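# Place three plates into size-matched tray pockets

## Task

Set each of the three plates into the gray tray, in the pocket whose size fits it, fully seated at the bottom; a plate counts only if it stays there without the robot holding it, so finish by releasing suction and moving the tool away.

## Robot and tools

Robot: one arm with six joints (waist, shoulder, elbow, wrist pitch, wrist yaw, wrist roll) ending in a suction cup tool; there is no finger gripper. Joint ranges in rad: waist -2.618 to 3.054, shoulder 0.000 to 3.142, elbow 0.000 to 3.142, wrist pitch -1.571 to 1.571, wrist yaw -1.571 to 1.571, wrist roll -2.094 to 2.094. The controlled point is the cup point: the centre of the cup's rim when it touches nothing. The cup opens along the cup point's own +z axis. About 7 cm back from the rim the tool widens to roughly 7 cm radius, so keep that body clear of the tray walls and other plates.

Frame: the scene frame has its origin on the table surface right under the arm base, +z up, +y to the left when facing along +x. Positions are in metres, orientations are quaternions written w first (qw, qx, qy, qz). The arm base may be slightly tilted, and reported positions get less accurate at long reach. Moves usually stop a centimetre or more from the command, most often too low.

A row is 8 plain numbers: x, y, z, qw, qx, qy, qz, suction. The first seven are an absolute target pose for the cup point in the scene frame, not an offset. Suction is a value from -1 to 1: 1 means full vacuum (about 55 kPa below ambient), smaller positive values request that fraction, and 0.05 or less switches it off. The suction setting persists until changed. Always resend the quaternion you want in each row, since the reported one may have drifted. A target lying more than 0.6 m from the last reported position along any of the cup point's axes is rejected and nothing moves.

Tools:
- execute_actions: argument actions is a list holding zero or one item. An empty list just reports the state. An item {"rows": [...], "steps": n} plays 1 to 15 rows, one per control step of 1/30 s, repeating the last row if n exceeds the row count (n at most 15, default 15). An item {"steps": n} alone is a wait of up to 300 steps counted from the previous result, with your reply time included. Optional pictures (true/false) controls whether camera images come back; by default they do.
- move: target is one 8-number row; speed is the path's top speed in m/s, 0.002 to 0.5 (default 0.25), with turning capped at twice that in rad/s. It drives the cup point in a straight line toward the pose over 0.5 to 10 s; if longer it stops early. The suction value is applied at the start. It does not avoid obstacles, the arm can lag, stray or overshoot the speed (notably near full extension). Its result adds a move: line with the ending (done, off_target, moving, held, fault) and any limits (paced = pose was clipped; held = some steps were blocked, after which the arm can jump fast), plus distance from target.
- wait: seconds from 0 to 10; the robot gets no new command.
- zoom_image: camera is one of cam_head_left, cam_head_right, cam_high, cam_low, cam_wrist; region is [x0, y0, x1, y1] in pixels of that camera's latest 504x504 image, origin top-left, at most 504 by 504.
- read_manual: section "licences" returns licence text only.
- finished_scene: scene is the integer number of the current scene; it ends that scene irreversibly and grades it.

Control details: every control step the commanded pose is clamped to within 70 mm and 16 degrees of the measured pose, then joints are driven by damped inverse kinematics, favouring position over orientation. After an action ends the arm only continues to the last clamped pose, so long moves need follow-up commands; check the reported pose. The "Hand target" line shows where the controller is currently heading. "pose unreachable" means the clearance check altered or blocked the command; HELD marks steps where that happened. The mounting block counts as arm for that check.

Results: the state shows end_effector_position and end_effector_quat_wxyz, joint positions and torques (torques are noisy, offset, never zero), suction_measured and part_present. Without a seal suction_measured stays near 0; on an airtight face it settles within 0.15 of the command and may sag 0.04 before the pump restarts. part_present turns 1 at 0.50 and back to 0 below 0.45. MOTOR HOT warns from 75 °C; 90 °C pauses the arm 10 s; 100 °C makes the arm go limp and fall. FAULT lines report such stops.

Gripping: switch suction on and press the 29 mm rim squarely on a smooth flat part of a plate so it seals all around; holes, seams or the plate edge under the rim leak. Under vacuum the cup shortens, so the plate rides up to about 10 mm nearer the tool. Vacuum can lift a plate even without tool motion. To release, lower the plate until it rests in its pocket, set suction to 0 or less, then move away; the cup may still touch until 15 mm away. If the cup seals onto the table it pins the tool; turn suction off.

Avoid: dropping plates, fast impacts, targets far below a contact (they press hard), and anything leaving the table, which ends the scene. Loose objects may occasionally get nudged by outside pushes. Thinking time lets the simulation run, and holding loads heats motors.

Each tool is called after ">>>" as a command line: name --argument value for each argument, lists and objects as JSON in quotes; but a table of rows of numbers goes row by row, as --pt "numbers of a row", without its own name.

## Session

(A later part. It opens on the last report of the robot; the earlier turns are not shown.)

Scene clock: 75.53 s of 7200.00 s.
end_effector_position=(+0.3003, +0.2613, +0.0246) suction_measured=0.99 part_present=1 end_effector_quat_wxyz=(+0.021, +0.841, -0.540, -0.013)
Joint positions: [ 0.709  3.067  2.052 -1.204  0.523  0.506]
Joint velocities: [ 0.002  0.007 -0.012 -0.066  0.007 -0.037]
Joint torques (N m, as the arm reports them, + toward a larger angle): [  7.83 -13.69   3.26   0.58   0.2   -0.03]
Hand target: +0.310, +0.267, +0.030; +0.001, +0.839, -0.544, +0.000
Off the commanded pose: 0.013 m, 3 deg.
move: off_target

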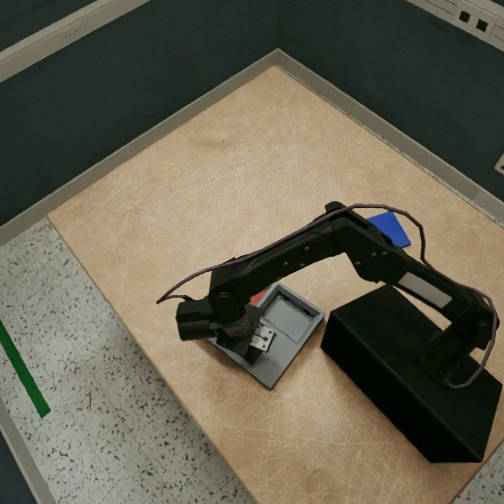

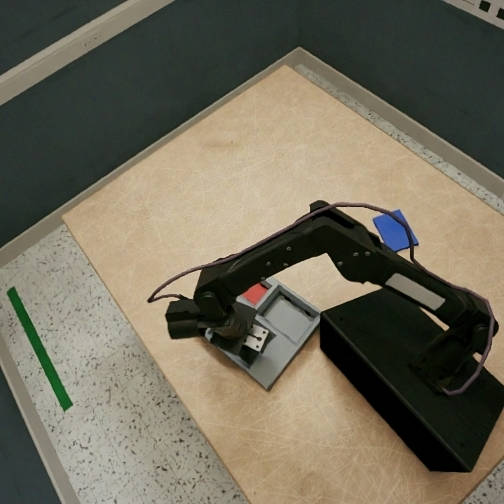

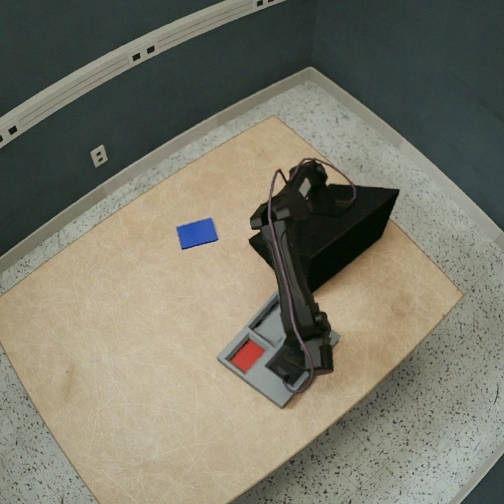

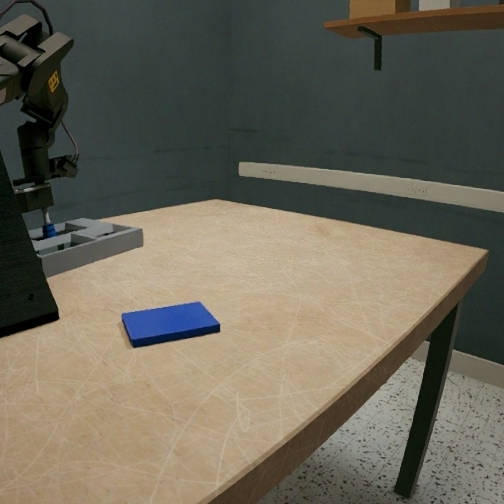

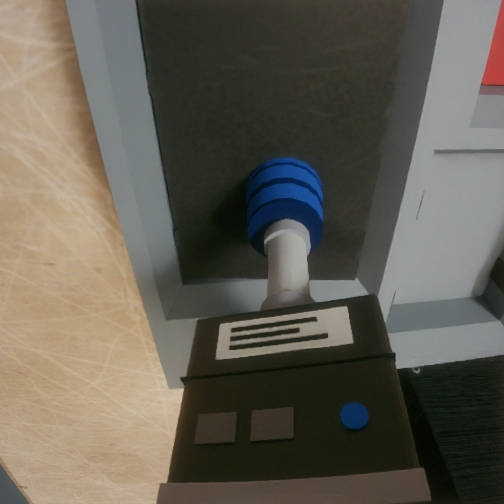

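>>> move --target '[0.305,0.268,0.002,0,0.841,-0.541,0,1]' --speed 0.02

Scene clock: 78.13 s of 7200.00 s.
end_effector_position=(+0.3016, +0.2610, +0.0071) suction_measured=0.99 part_present=1 end_effector_quat_wxyz=(+0.016, +0.845, -0.534, -0.001)
Joint positions: [ 0.695  3.067  1.984 -1.116  0.554  0.472]
Joint velocities: [-0.012 -0.012 -0.032 -0.051  0.037  0.022]
Joint torques (N m, as the arm reports them, + toward a larger angle): [  6.57 -12.92   1.97   0.78   0.04  -0.03]
Hand target: +0.305, +0.268, +0.002; +0.001, +0.841, -0.541, +0.000
Off the commanded pose: 0.009 m, 2 deg.
move: done

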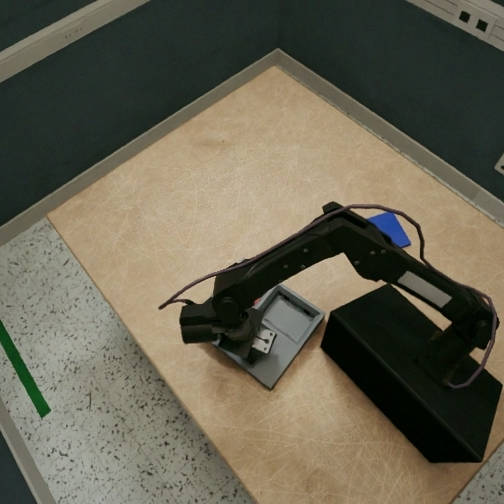

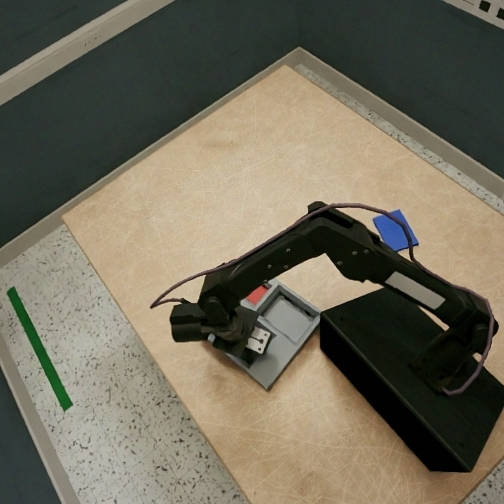

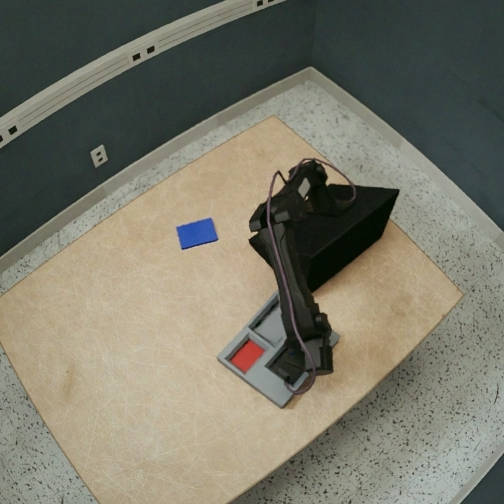

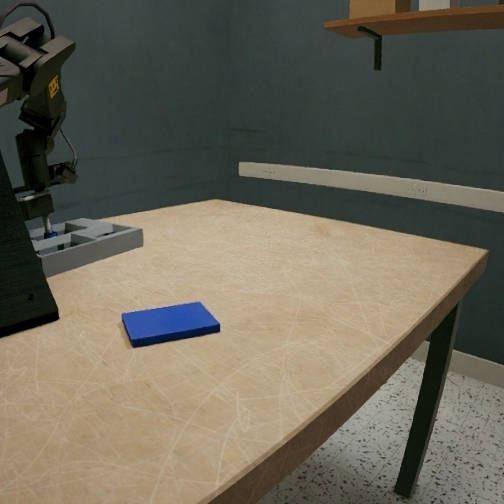

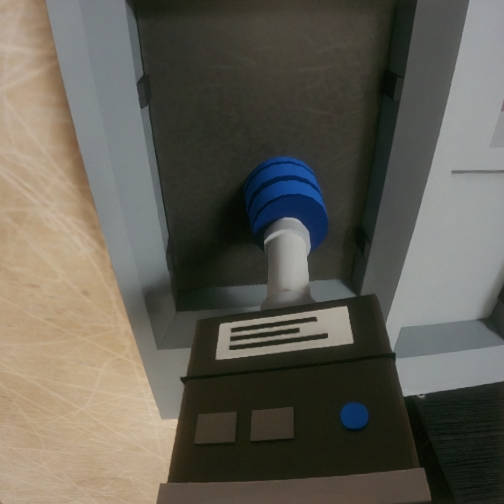

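Seated; releasing and heading to the blue plate.

>>> execute_actions --actions '[{"rows":[[0.305,0.265,0.008,0,0.841,-0.541,0,0]],"steps":8}]' --pictures false

>>> move --target '[0.305,0.262,0.095,0,0.841,-0.541,0,0]' --speed 0.15

>>> move --target '[0.315,-0.195,0.08,0,0.609,-0.793,0,0]' --speed 0.35

Scene clock: 81.40 s of 7200.00 s.
end_effector_position=(+0.3025, +0.2617, +0.0096) suction_measured=0.00 part_present=0 end_effector_quat_wxyz=(+0.010, +0.844, -0.536, -0.003)
Joint positions: [ 0.696  3.052  1.968 -1.101  0.55   0.471]
Joint velocities: [-0.002 -0.002 -0.022  0.066 -0.022 -0.022]
Joint torques (N m, as the arm reports them, + toward a larger angle): [  6.8  -12.92   2.06   0.62   0.1   -0.06]
Hand target: +0.305, +0.265, +0.008; +0.001, +0.841, -0.541, +0.000
Off the commanded pose: 0.004 m, 1 deg.
Steps of this call (steps 1 to 90: nothing new was sent; steps 91 to 98: all 8 steps of this action). Readings (end_effector_position | what the end effector reports):
91: (+0.3018, +0.2607, +0.0076) | suction_measured=0.15 part_present=0
92: (+0.3025, +0.2609, +0.0090) | suction_measured=0.00 part_present=0
94: (+0.3031, +0.2614, +0.0104) | suction_measured=0.00 part_present=0
98: the state above

Scene clock: 82.90 s of 7200.00 s.
end_effector_position=(+0.2994, +0.2562, +0.0780) suction_measured=0.00 part_present=0 end_effector_quat_wxyz=(+0.018, +0.843, -0.537, -0.004)
Joint positions: [ 0.775  3.019  2.146 -1.366  0.5    0.554]
Joint velocities: [ 0.007 -0.022 -0.007 -0.022 -0.022  0.007]
Joint torques (N m, as the arm reports them, + toward a larger angle): [  8.51 -14.47   6.1    0.08  -0.02   0.02]
Hand target: +0.305, +0.261, +0.095; -0.001, +0.841, -0.541, -0.000
Off the commanded pose: 0.019 m, 2 deg.
move: off_target

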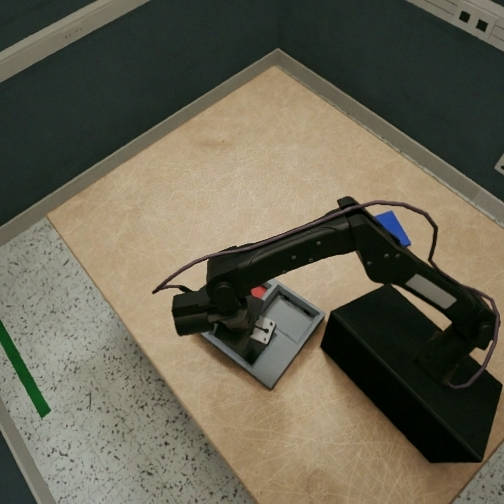

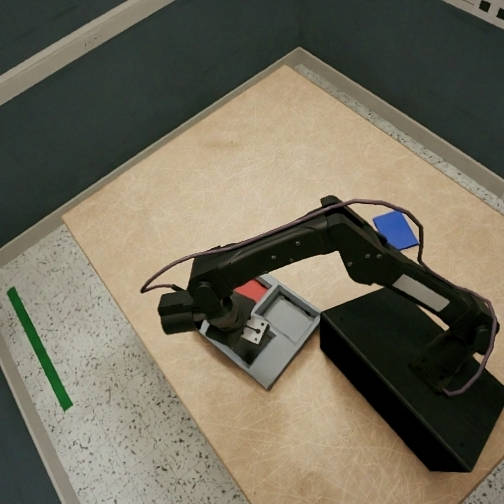

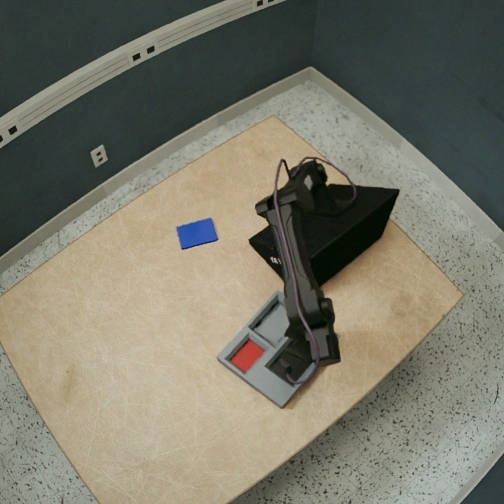

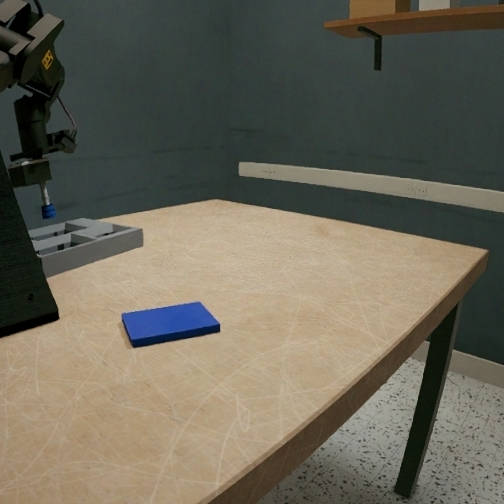

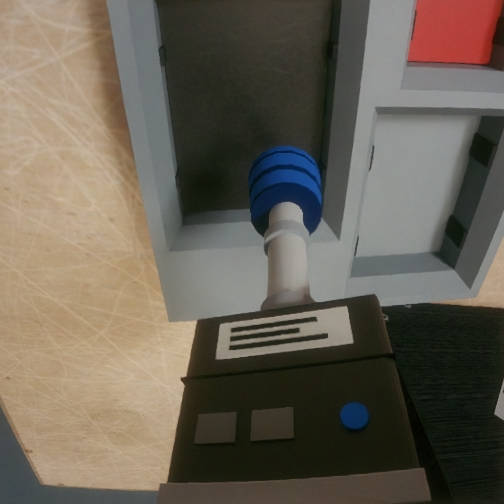

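Scene clock: 84.83 s of 7200.00 s.
end_effector_position=(+0.3008, -0.1958, +0.0677) suction_measured=0.00 part_present=0 end_effector_quat_wxyz=(-0.015, -0.607, +0.794, +0.007)
Joint positions: [-0.068  1.737  1.311 -1.161  0.793  0.246]
Joint velocities: [ 0.017  0.017 -0.002 -0.037 -0.007 -0.007]
Joint torques (N m, as the arm reports them, + toward a larger angle): [ 6.96 -7.43  4.44  0.08  0.15 -0.13]
Hand target: +0.306, -0.198, +0.078; -0.004, -0.608, +0.794, -0.002
Off the commanded pose: 0.019 m, 2 deg.
move: off_target

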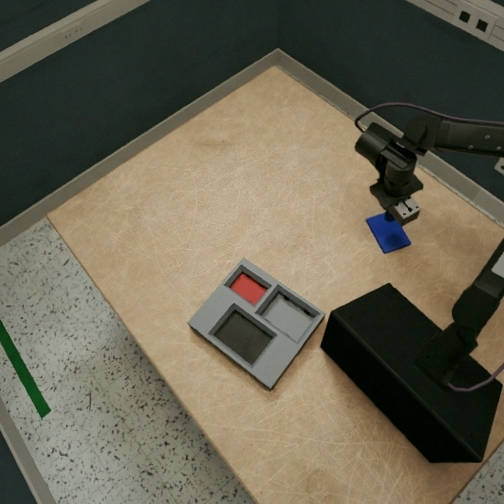

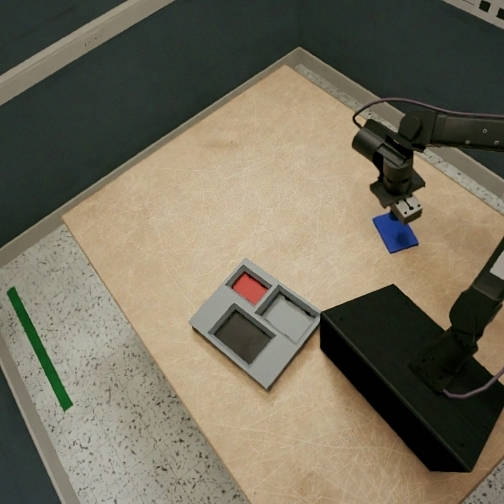

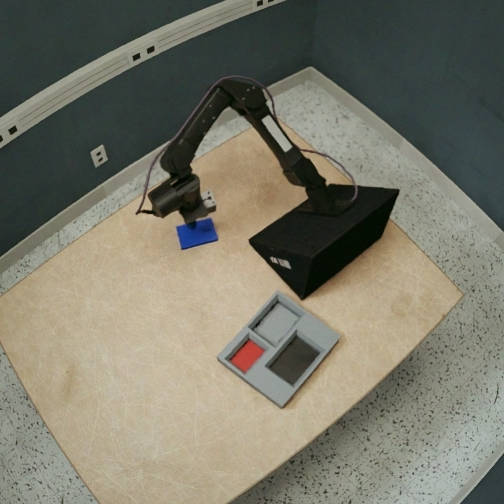

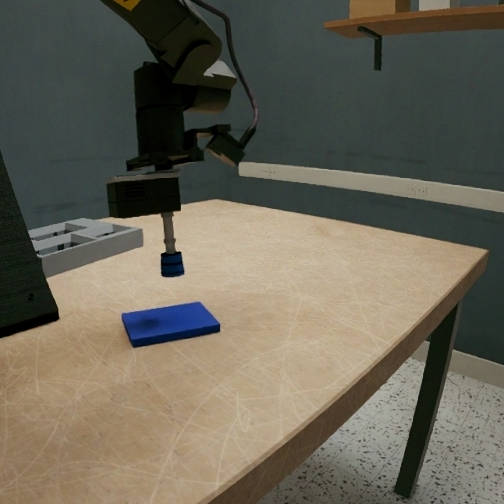

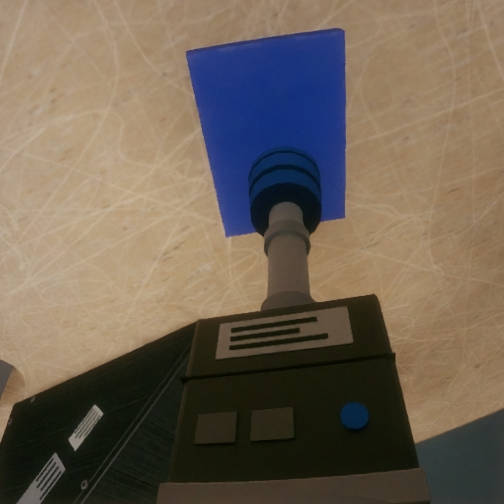

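>>> move --target '[0.301,-0.194,0.035,0,0.656,-0.755,0,0]' --speed 0.12

>>> move --target '[0.3,-0.194,0.004,0,0.656,-0.755,0,1]' --speed 0.04

Scene clock: 93.77 s of 7200.00 s.
end_effector_position=(+0.2978, -0.1923, +0.0287) suction_measured=0.00 part_present=0 end_effector_quat_wxyz=(-0.013, -0.660, +0.751, +0.009)
Joint positions: [-0.152  1.737  1.19  -0.955  0.788 -0.011]
Joint velocities: [-0.007  0.007 -0.007  0.081  0.007 -0.037]
Joint torques (N m, as the arm reports them, + toward a larger angle): [ 6.34 -8.71  2.19  0.31 -0.02 -0.02]
Hand target: +0.301, -0.194, +0.035; -0.001, -0.656, +0.755, +0.000
Off the commanded pose: 0.007 m, 2 deg.
After step 90, 4.80 s passed at rest.
move: done

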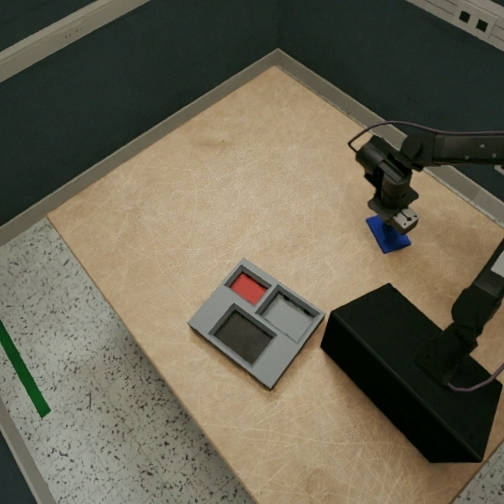

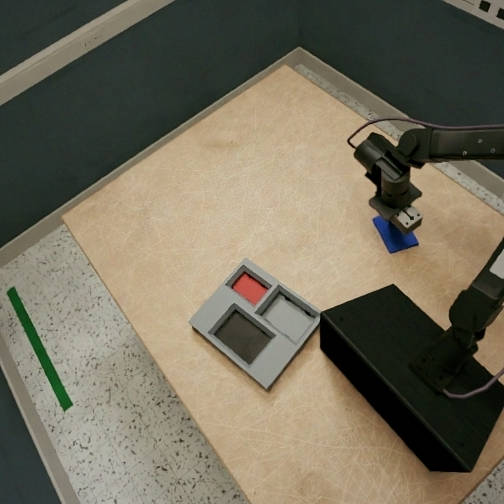

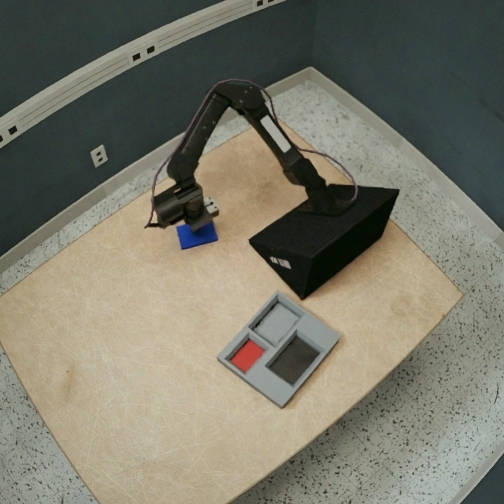

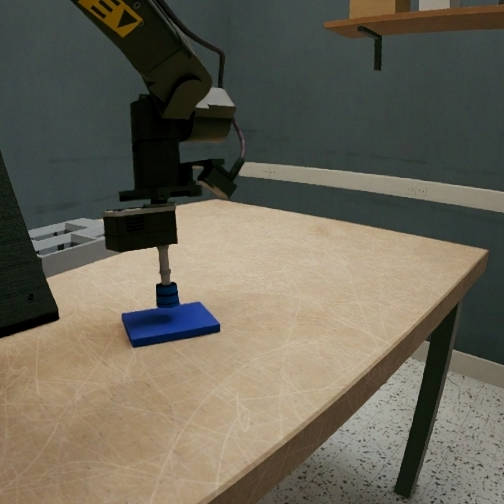

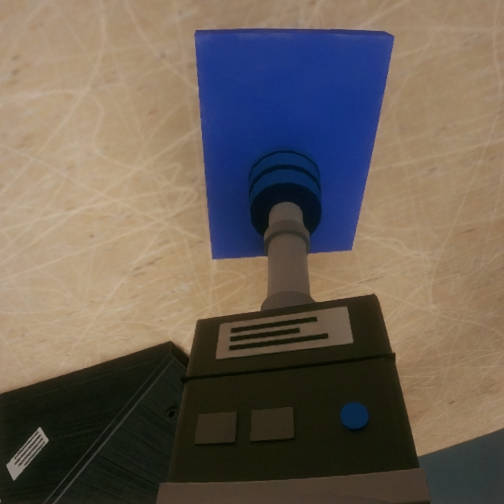

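Scene clock: 94.70 s of 7200.00 s.
end_effector_position=(+0.2937, -0.1969, +0.0026) suction_measured=0.66 part_present=1 end_effector_quat_wxyz=(-0.015, -0.660, +0.751, +0.007)
Joint positions: [-0.22   1.737  1.12  -0.814  0.787 -0.108]
Joint velocities: [ 0.007 -0.022 -0.007 -0.037 -0.037 -0.095]
Joint torques (N m, as the arm reports them, + toward a larger angle): [ 5.74 -7.76  1.73  0.53 -0.09 -0.09]
Hand target: +0.300, -0.194, +0.004; -0.001, -0.656, +0.755, +0.000
Off the commanded pose: 0.007 m, 2 deg.
move: done

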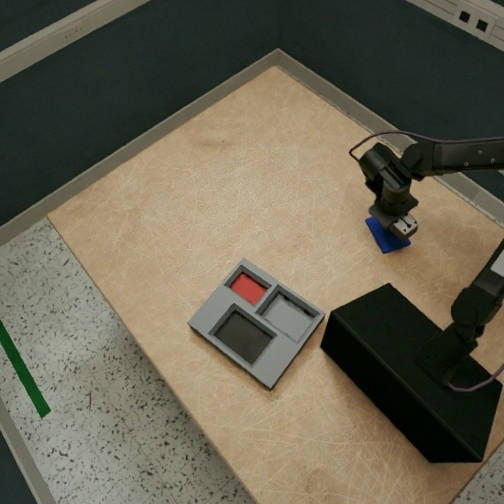

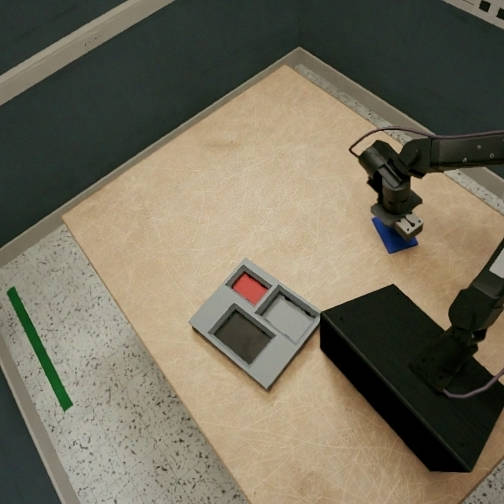

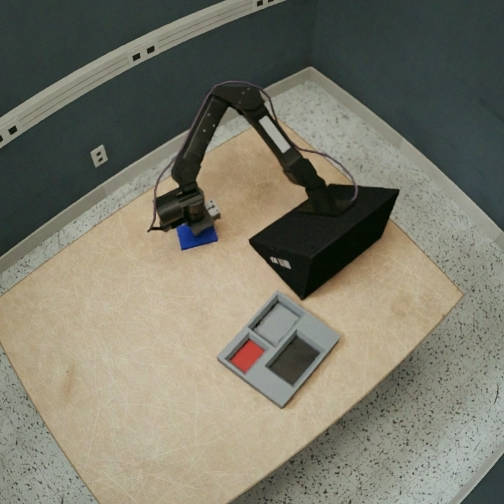

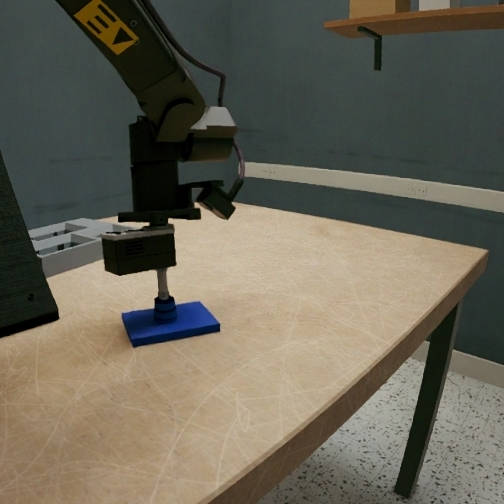

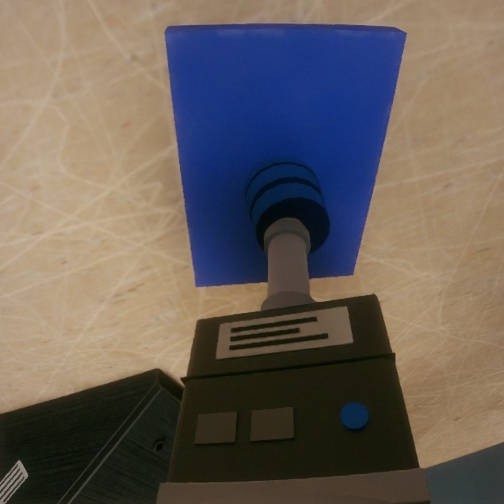

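>>> move --target '[0.31,-0.13,0.09,0,0.7,-0.714,0,1]'

>>> move --target '[0.302,0.138,0.075,0,0.843,-0.537,0,1]'

Scene clock: 97.40 s of 7200.00 s.
end_effector_position=(+0.3058, -0.1323, +0.0842) suction_measured=1.00 part_present=1 end_effector_quat_wxyz=(+0.003, +0.699, -0.715, -0.003)
Joint positions: [ 0.11   1.812  1.268 -1.185  0.773  0.229]
Joint velocities: [-0.007 -0.007  0.002 -0.037 -0.022  0.022]
Joint torques (N m, as the arm reports them, + toward a larger angle): [ 7.17 -4.39  5.28  0.15  0.01  0.05]
Hand target: +0.312, -0.130, +0.090; -0.002, +0.700, -0.714, +0.001
Off the commanded pose: 0.008 m, 0 deg.
move: done

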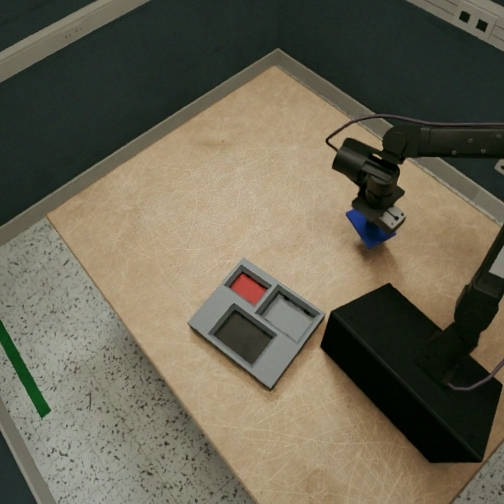

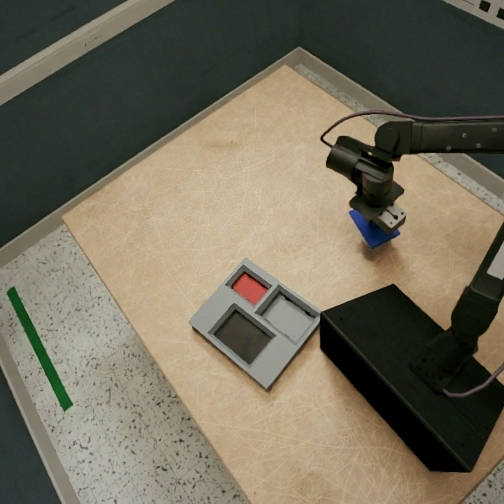

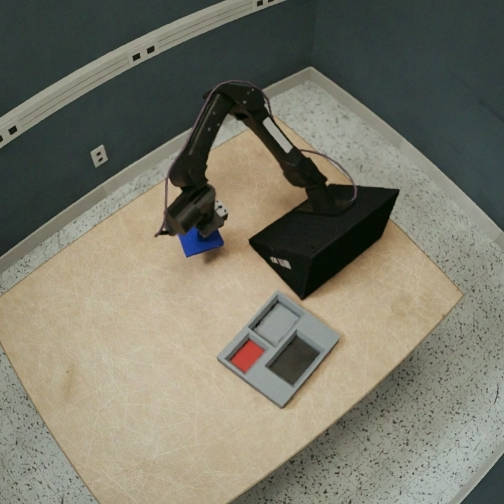

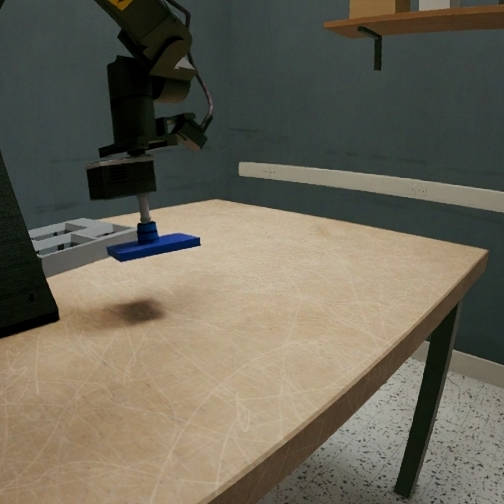

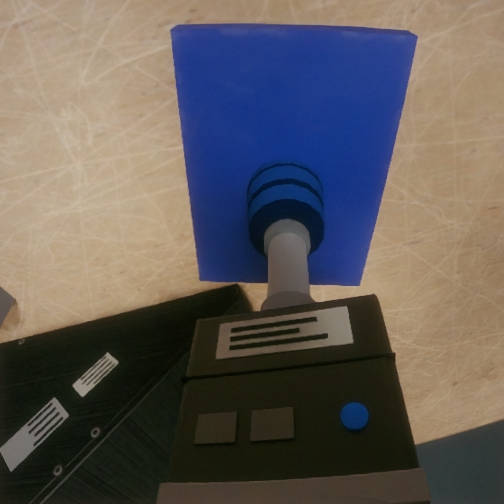

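Scene clock: 99.03 s of 7200.00 s.
end_effector_position=(+0.3014, +0.1356, +0.0663) suction_measured=0.99 part_present=1 end_effector_quat_wxyz=(+0.008, +0.845, -0.535, -0.007)
Joint positions: [ 0.595  2.549  1.516 -1.094  0.597  0.365]
Joint velocities: [-0.032 -0.012 -0.002  0.022 -0.037  0.037]
Joint torques (N m, as the arm reports them, + toward a larger angle): [ 8.19 -9.3   5.9   0.11  0.07 -0.03]
Hand target: +0.307, +0.141, +0.076; -0.003, +0.844, -0.537, -0.000
Off the commanded pose: 0.009 m, 1 deg.
move: done

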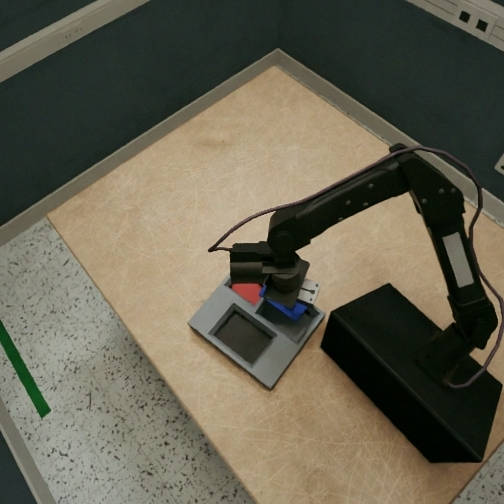

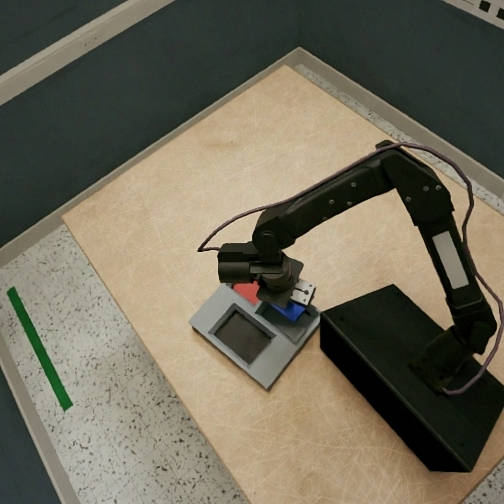

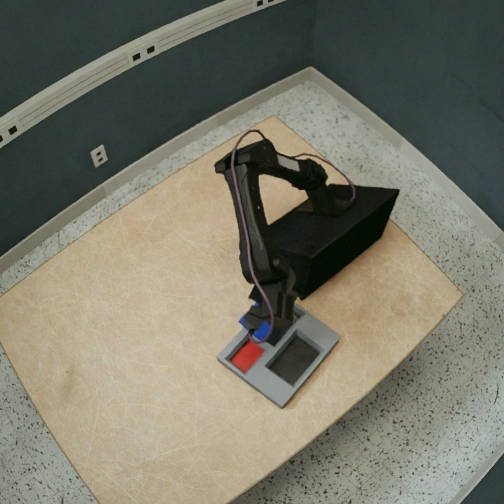

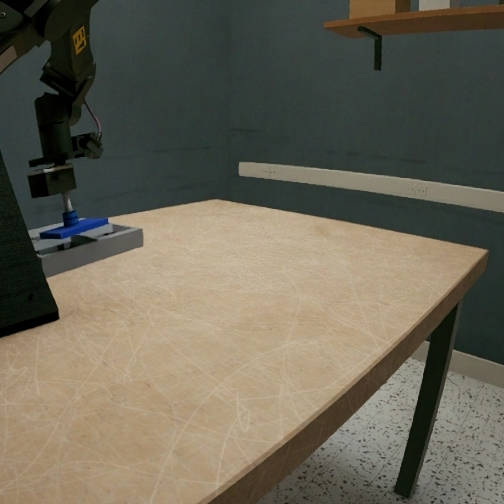

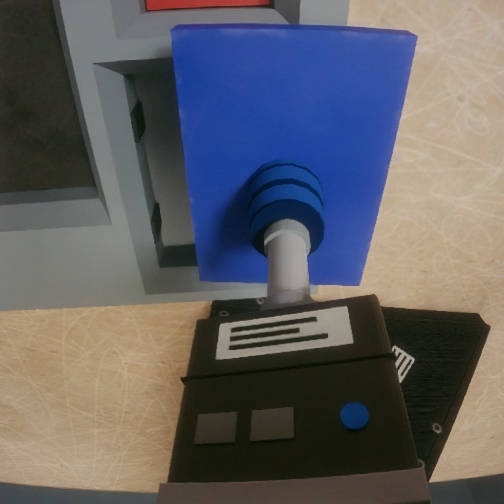

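>>> move --target '[0.281,0.157,0.06,0,0.862,-0.507,0,1]' --speed 0.08

Scene clock: 101.27 s of 7200.00 s.
end_effector_position=(+0.2824, +0.1509, +0.0575) suction_measured=0.99 part_present=1 end_effector_quat_wxyz=(+0.007, +0.858, -0.514, -0.007)
Joint positions: [ 0.636  2.569  1.459 -1.039  0.574  0.356]
Joint velocities: [ 0.022  0.002  0.007 -0.022  0.037 -0.095]
Joint torques (N m, as the arm reports them, + toward a larger angle): [ 8.19 -9.09  3.5   0.4   0.   -0.08]
Hand target: +0.281, +0.158, +0.060; -0.000, +0.862, -0.507, -0.000
Off the commanded pose: 0.007 m, 1 deg.
move: done

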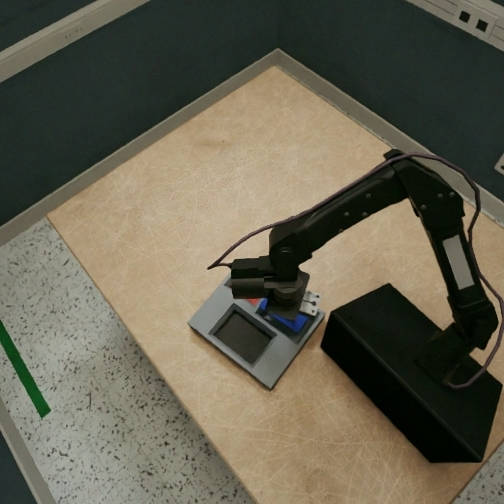

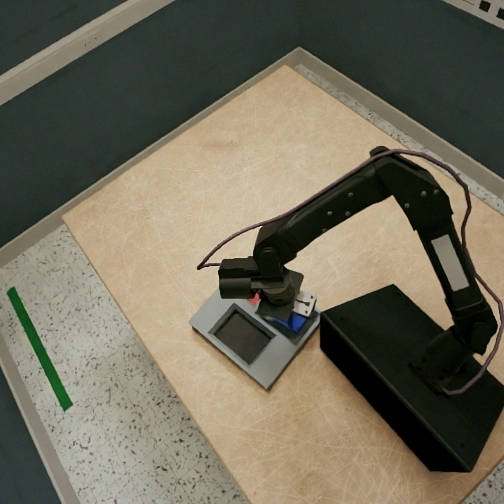

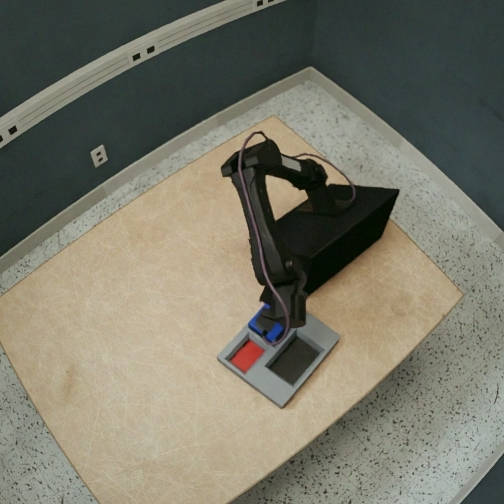

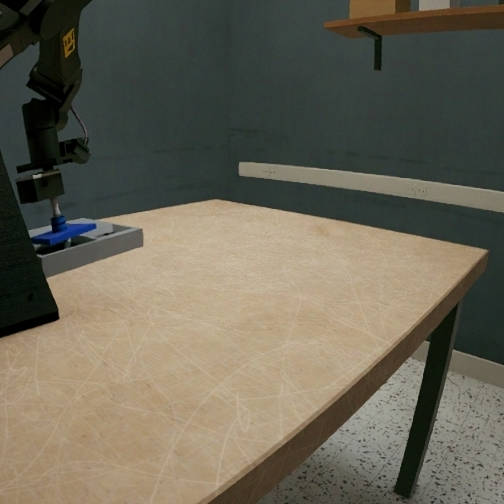

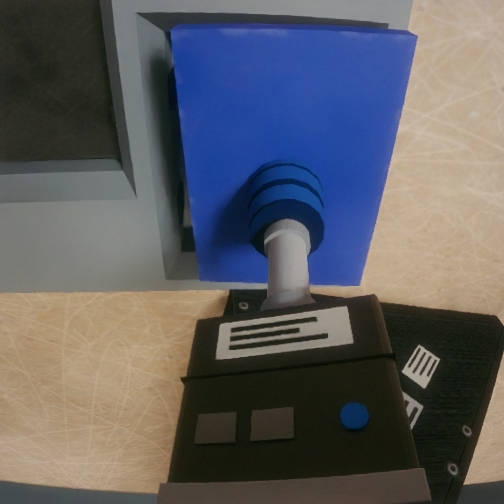

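>>> move --target '[0.277,0.166,0.053,0,0.862,-0.507,0,1]' --speed 0.05

Scene clock: 103.27 s of 7200.00 s.
end_effector_position=(+0.2799, +0.1595, +0.0506) suction_measured=0.99 part_present=1 end_effector_quat_wxyz=(+0.006, +0.859, -0.512, -0.008)
Joint positions: [ 0.642  2.596  1.459 -1.012  0.569  0.356]
Joint velocities: [ 0.007 -0.017 -0.012  0.007 -0.037  0.037]
Joint torques (N m, as the arm reports them, + toward a larger angle): [ 8.65 -8.82  3.26  0.43  0.04  0.02]
Hand target: +0.277, +0.166, +0.053; +0.000, +0.862, -0.507, -0.000
Off the commanded pose: 0.007 m, 1 deg.
move: done

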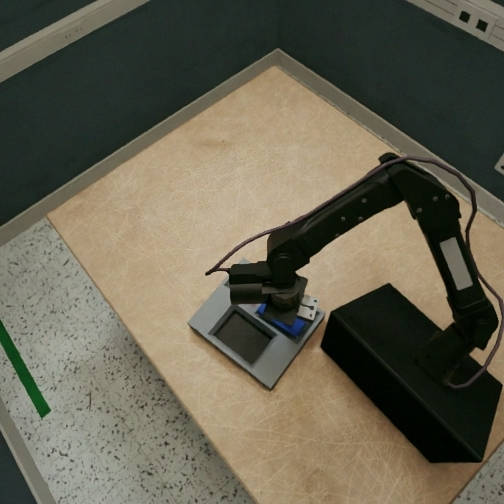

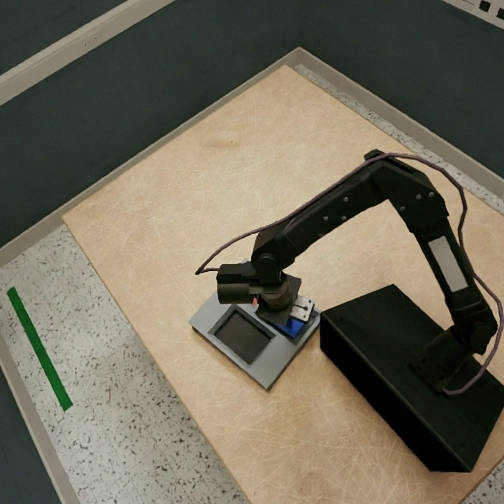

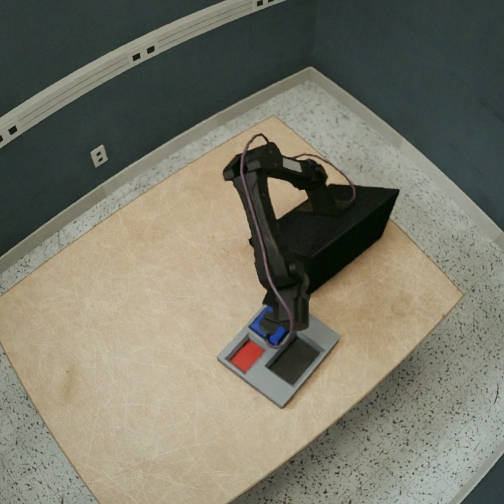

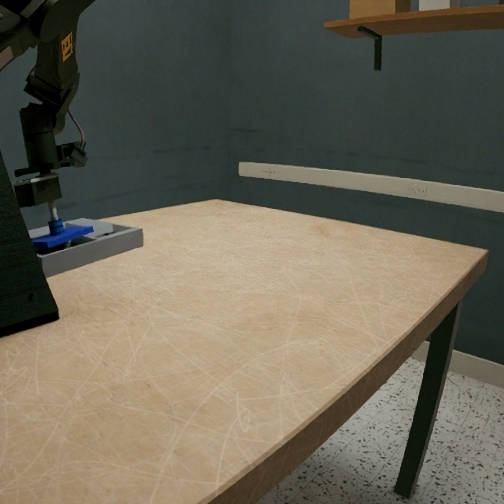

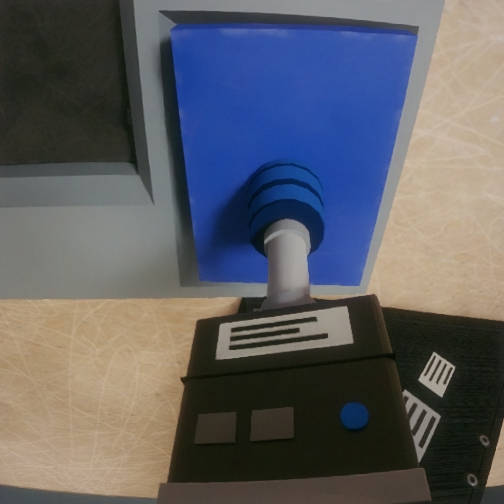

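>>> move --target '[0.281,0.168,0.033,0,0.858,-0.514,0,1]' --speed 0.03

Scene clock: 105.20 s of 7200.00 s.
end_effector_position=(+0.2784, +0.1621, +0.0351) suction_measured=0.98 part_present=1 end_effector_quat_wxyz=(+0.009, +0.857, -0.515, -0.008)
Joint positions: [ 0.624  2.623  1.439 -0.962  0.579  0.35 ]
Joint velocities: [-0.012 -0.002 -0.017 -0.007  0.022  0.066]
Joint torques (N m, as the arm reports them, + toward a larger angle): [ 7.17 -8.45  3.12  0.56  0.11 -0.04]
Hand target: +0.281, +0.168, +0.033; +0.001, +0.858, -0.514, -0.000
Off the commanded pose: 0.007 m, 1 deg.
move: done

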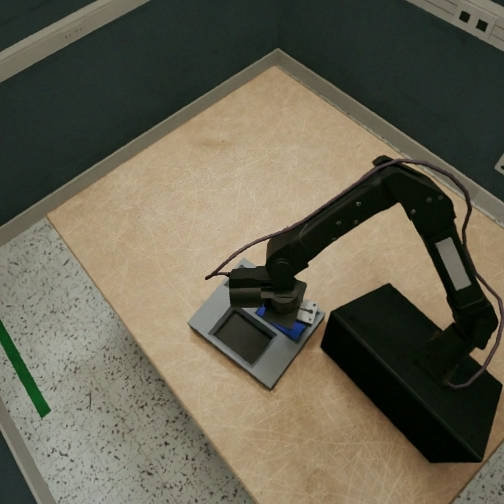

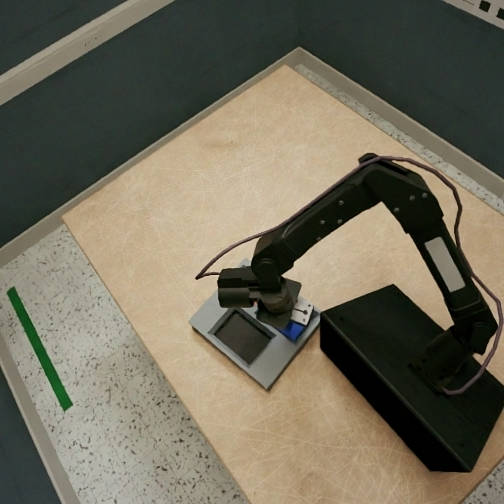

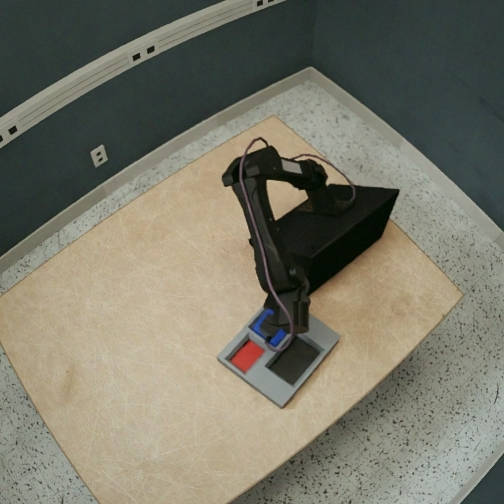

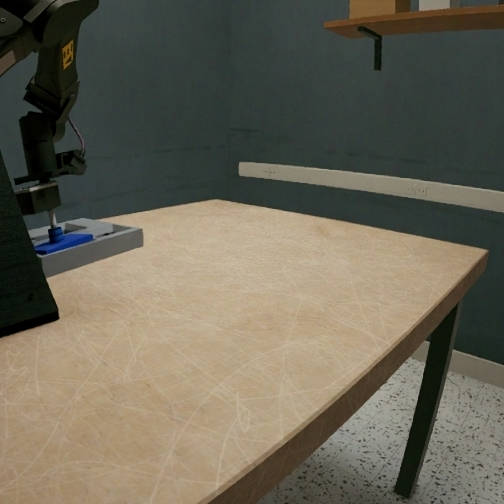

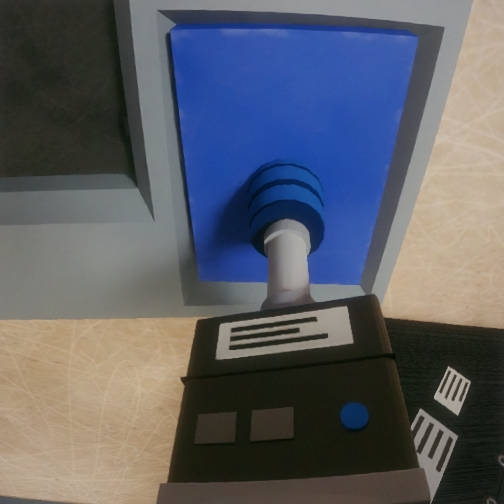

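>>> move --target '[0.283,0.162,0.0,0,0.855,-0.519,0,1]' --speed 0.02

Scene clock: 108.50 s of 7200.00 s.
end_effector_position=(+0.2760, +0.1603, +0.0158) suction_measured=0.99 part_present=1 end_effector_quat_wxyz=(+0.004, +0.856, -0.517, -0.017)
Joint positions: [ 0.584  2.623  1.379 -0.873  0.581  0.309]
Joint velocities: [-0.007  0.007  0.007 -0.022  0.051 -0.081]
Joint torques (N m, as the arm reports them, + toward a larger angle): [ 4.91 -6.46  2.11  0.92  0.44 -0.14]
Hand target: +0.282, +0.162, +0.001; +0.002, +0.855, -0.519, -0.000
Off the commanded pose: 0.017 m, 2 deg.
move: off_target

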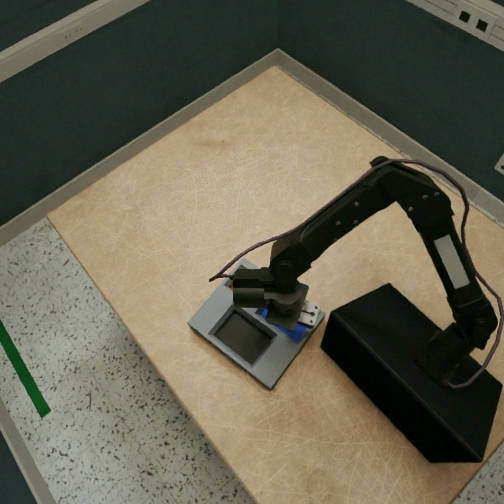

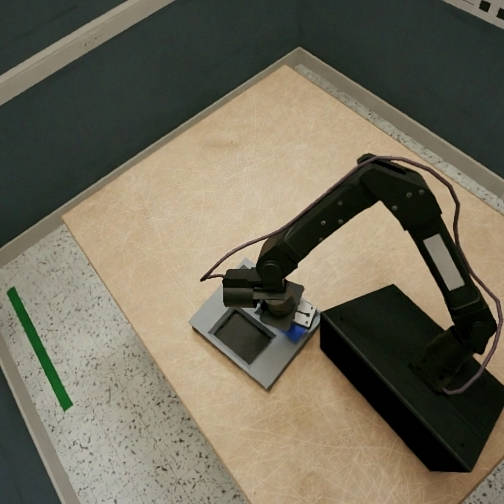

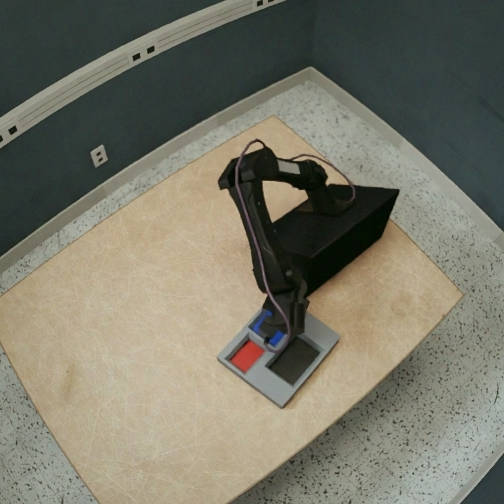

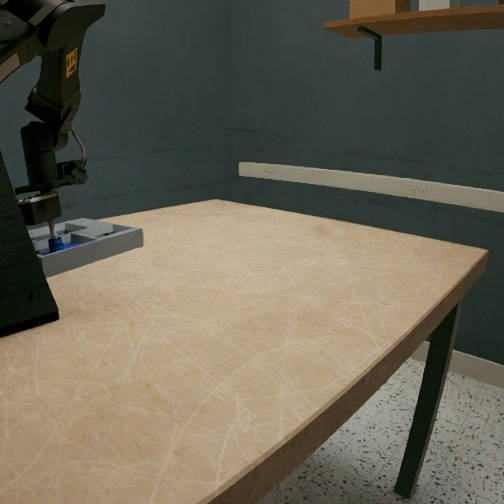

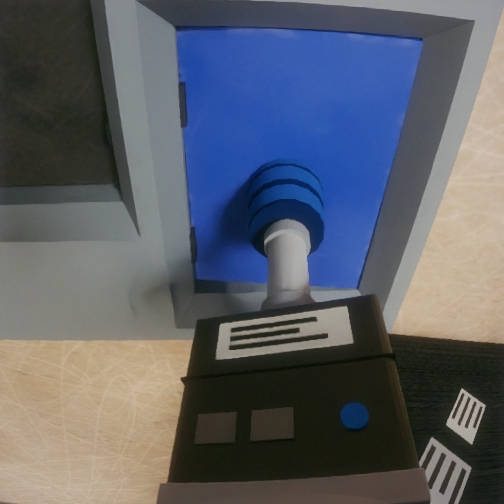

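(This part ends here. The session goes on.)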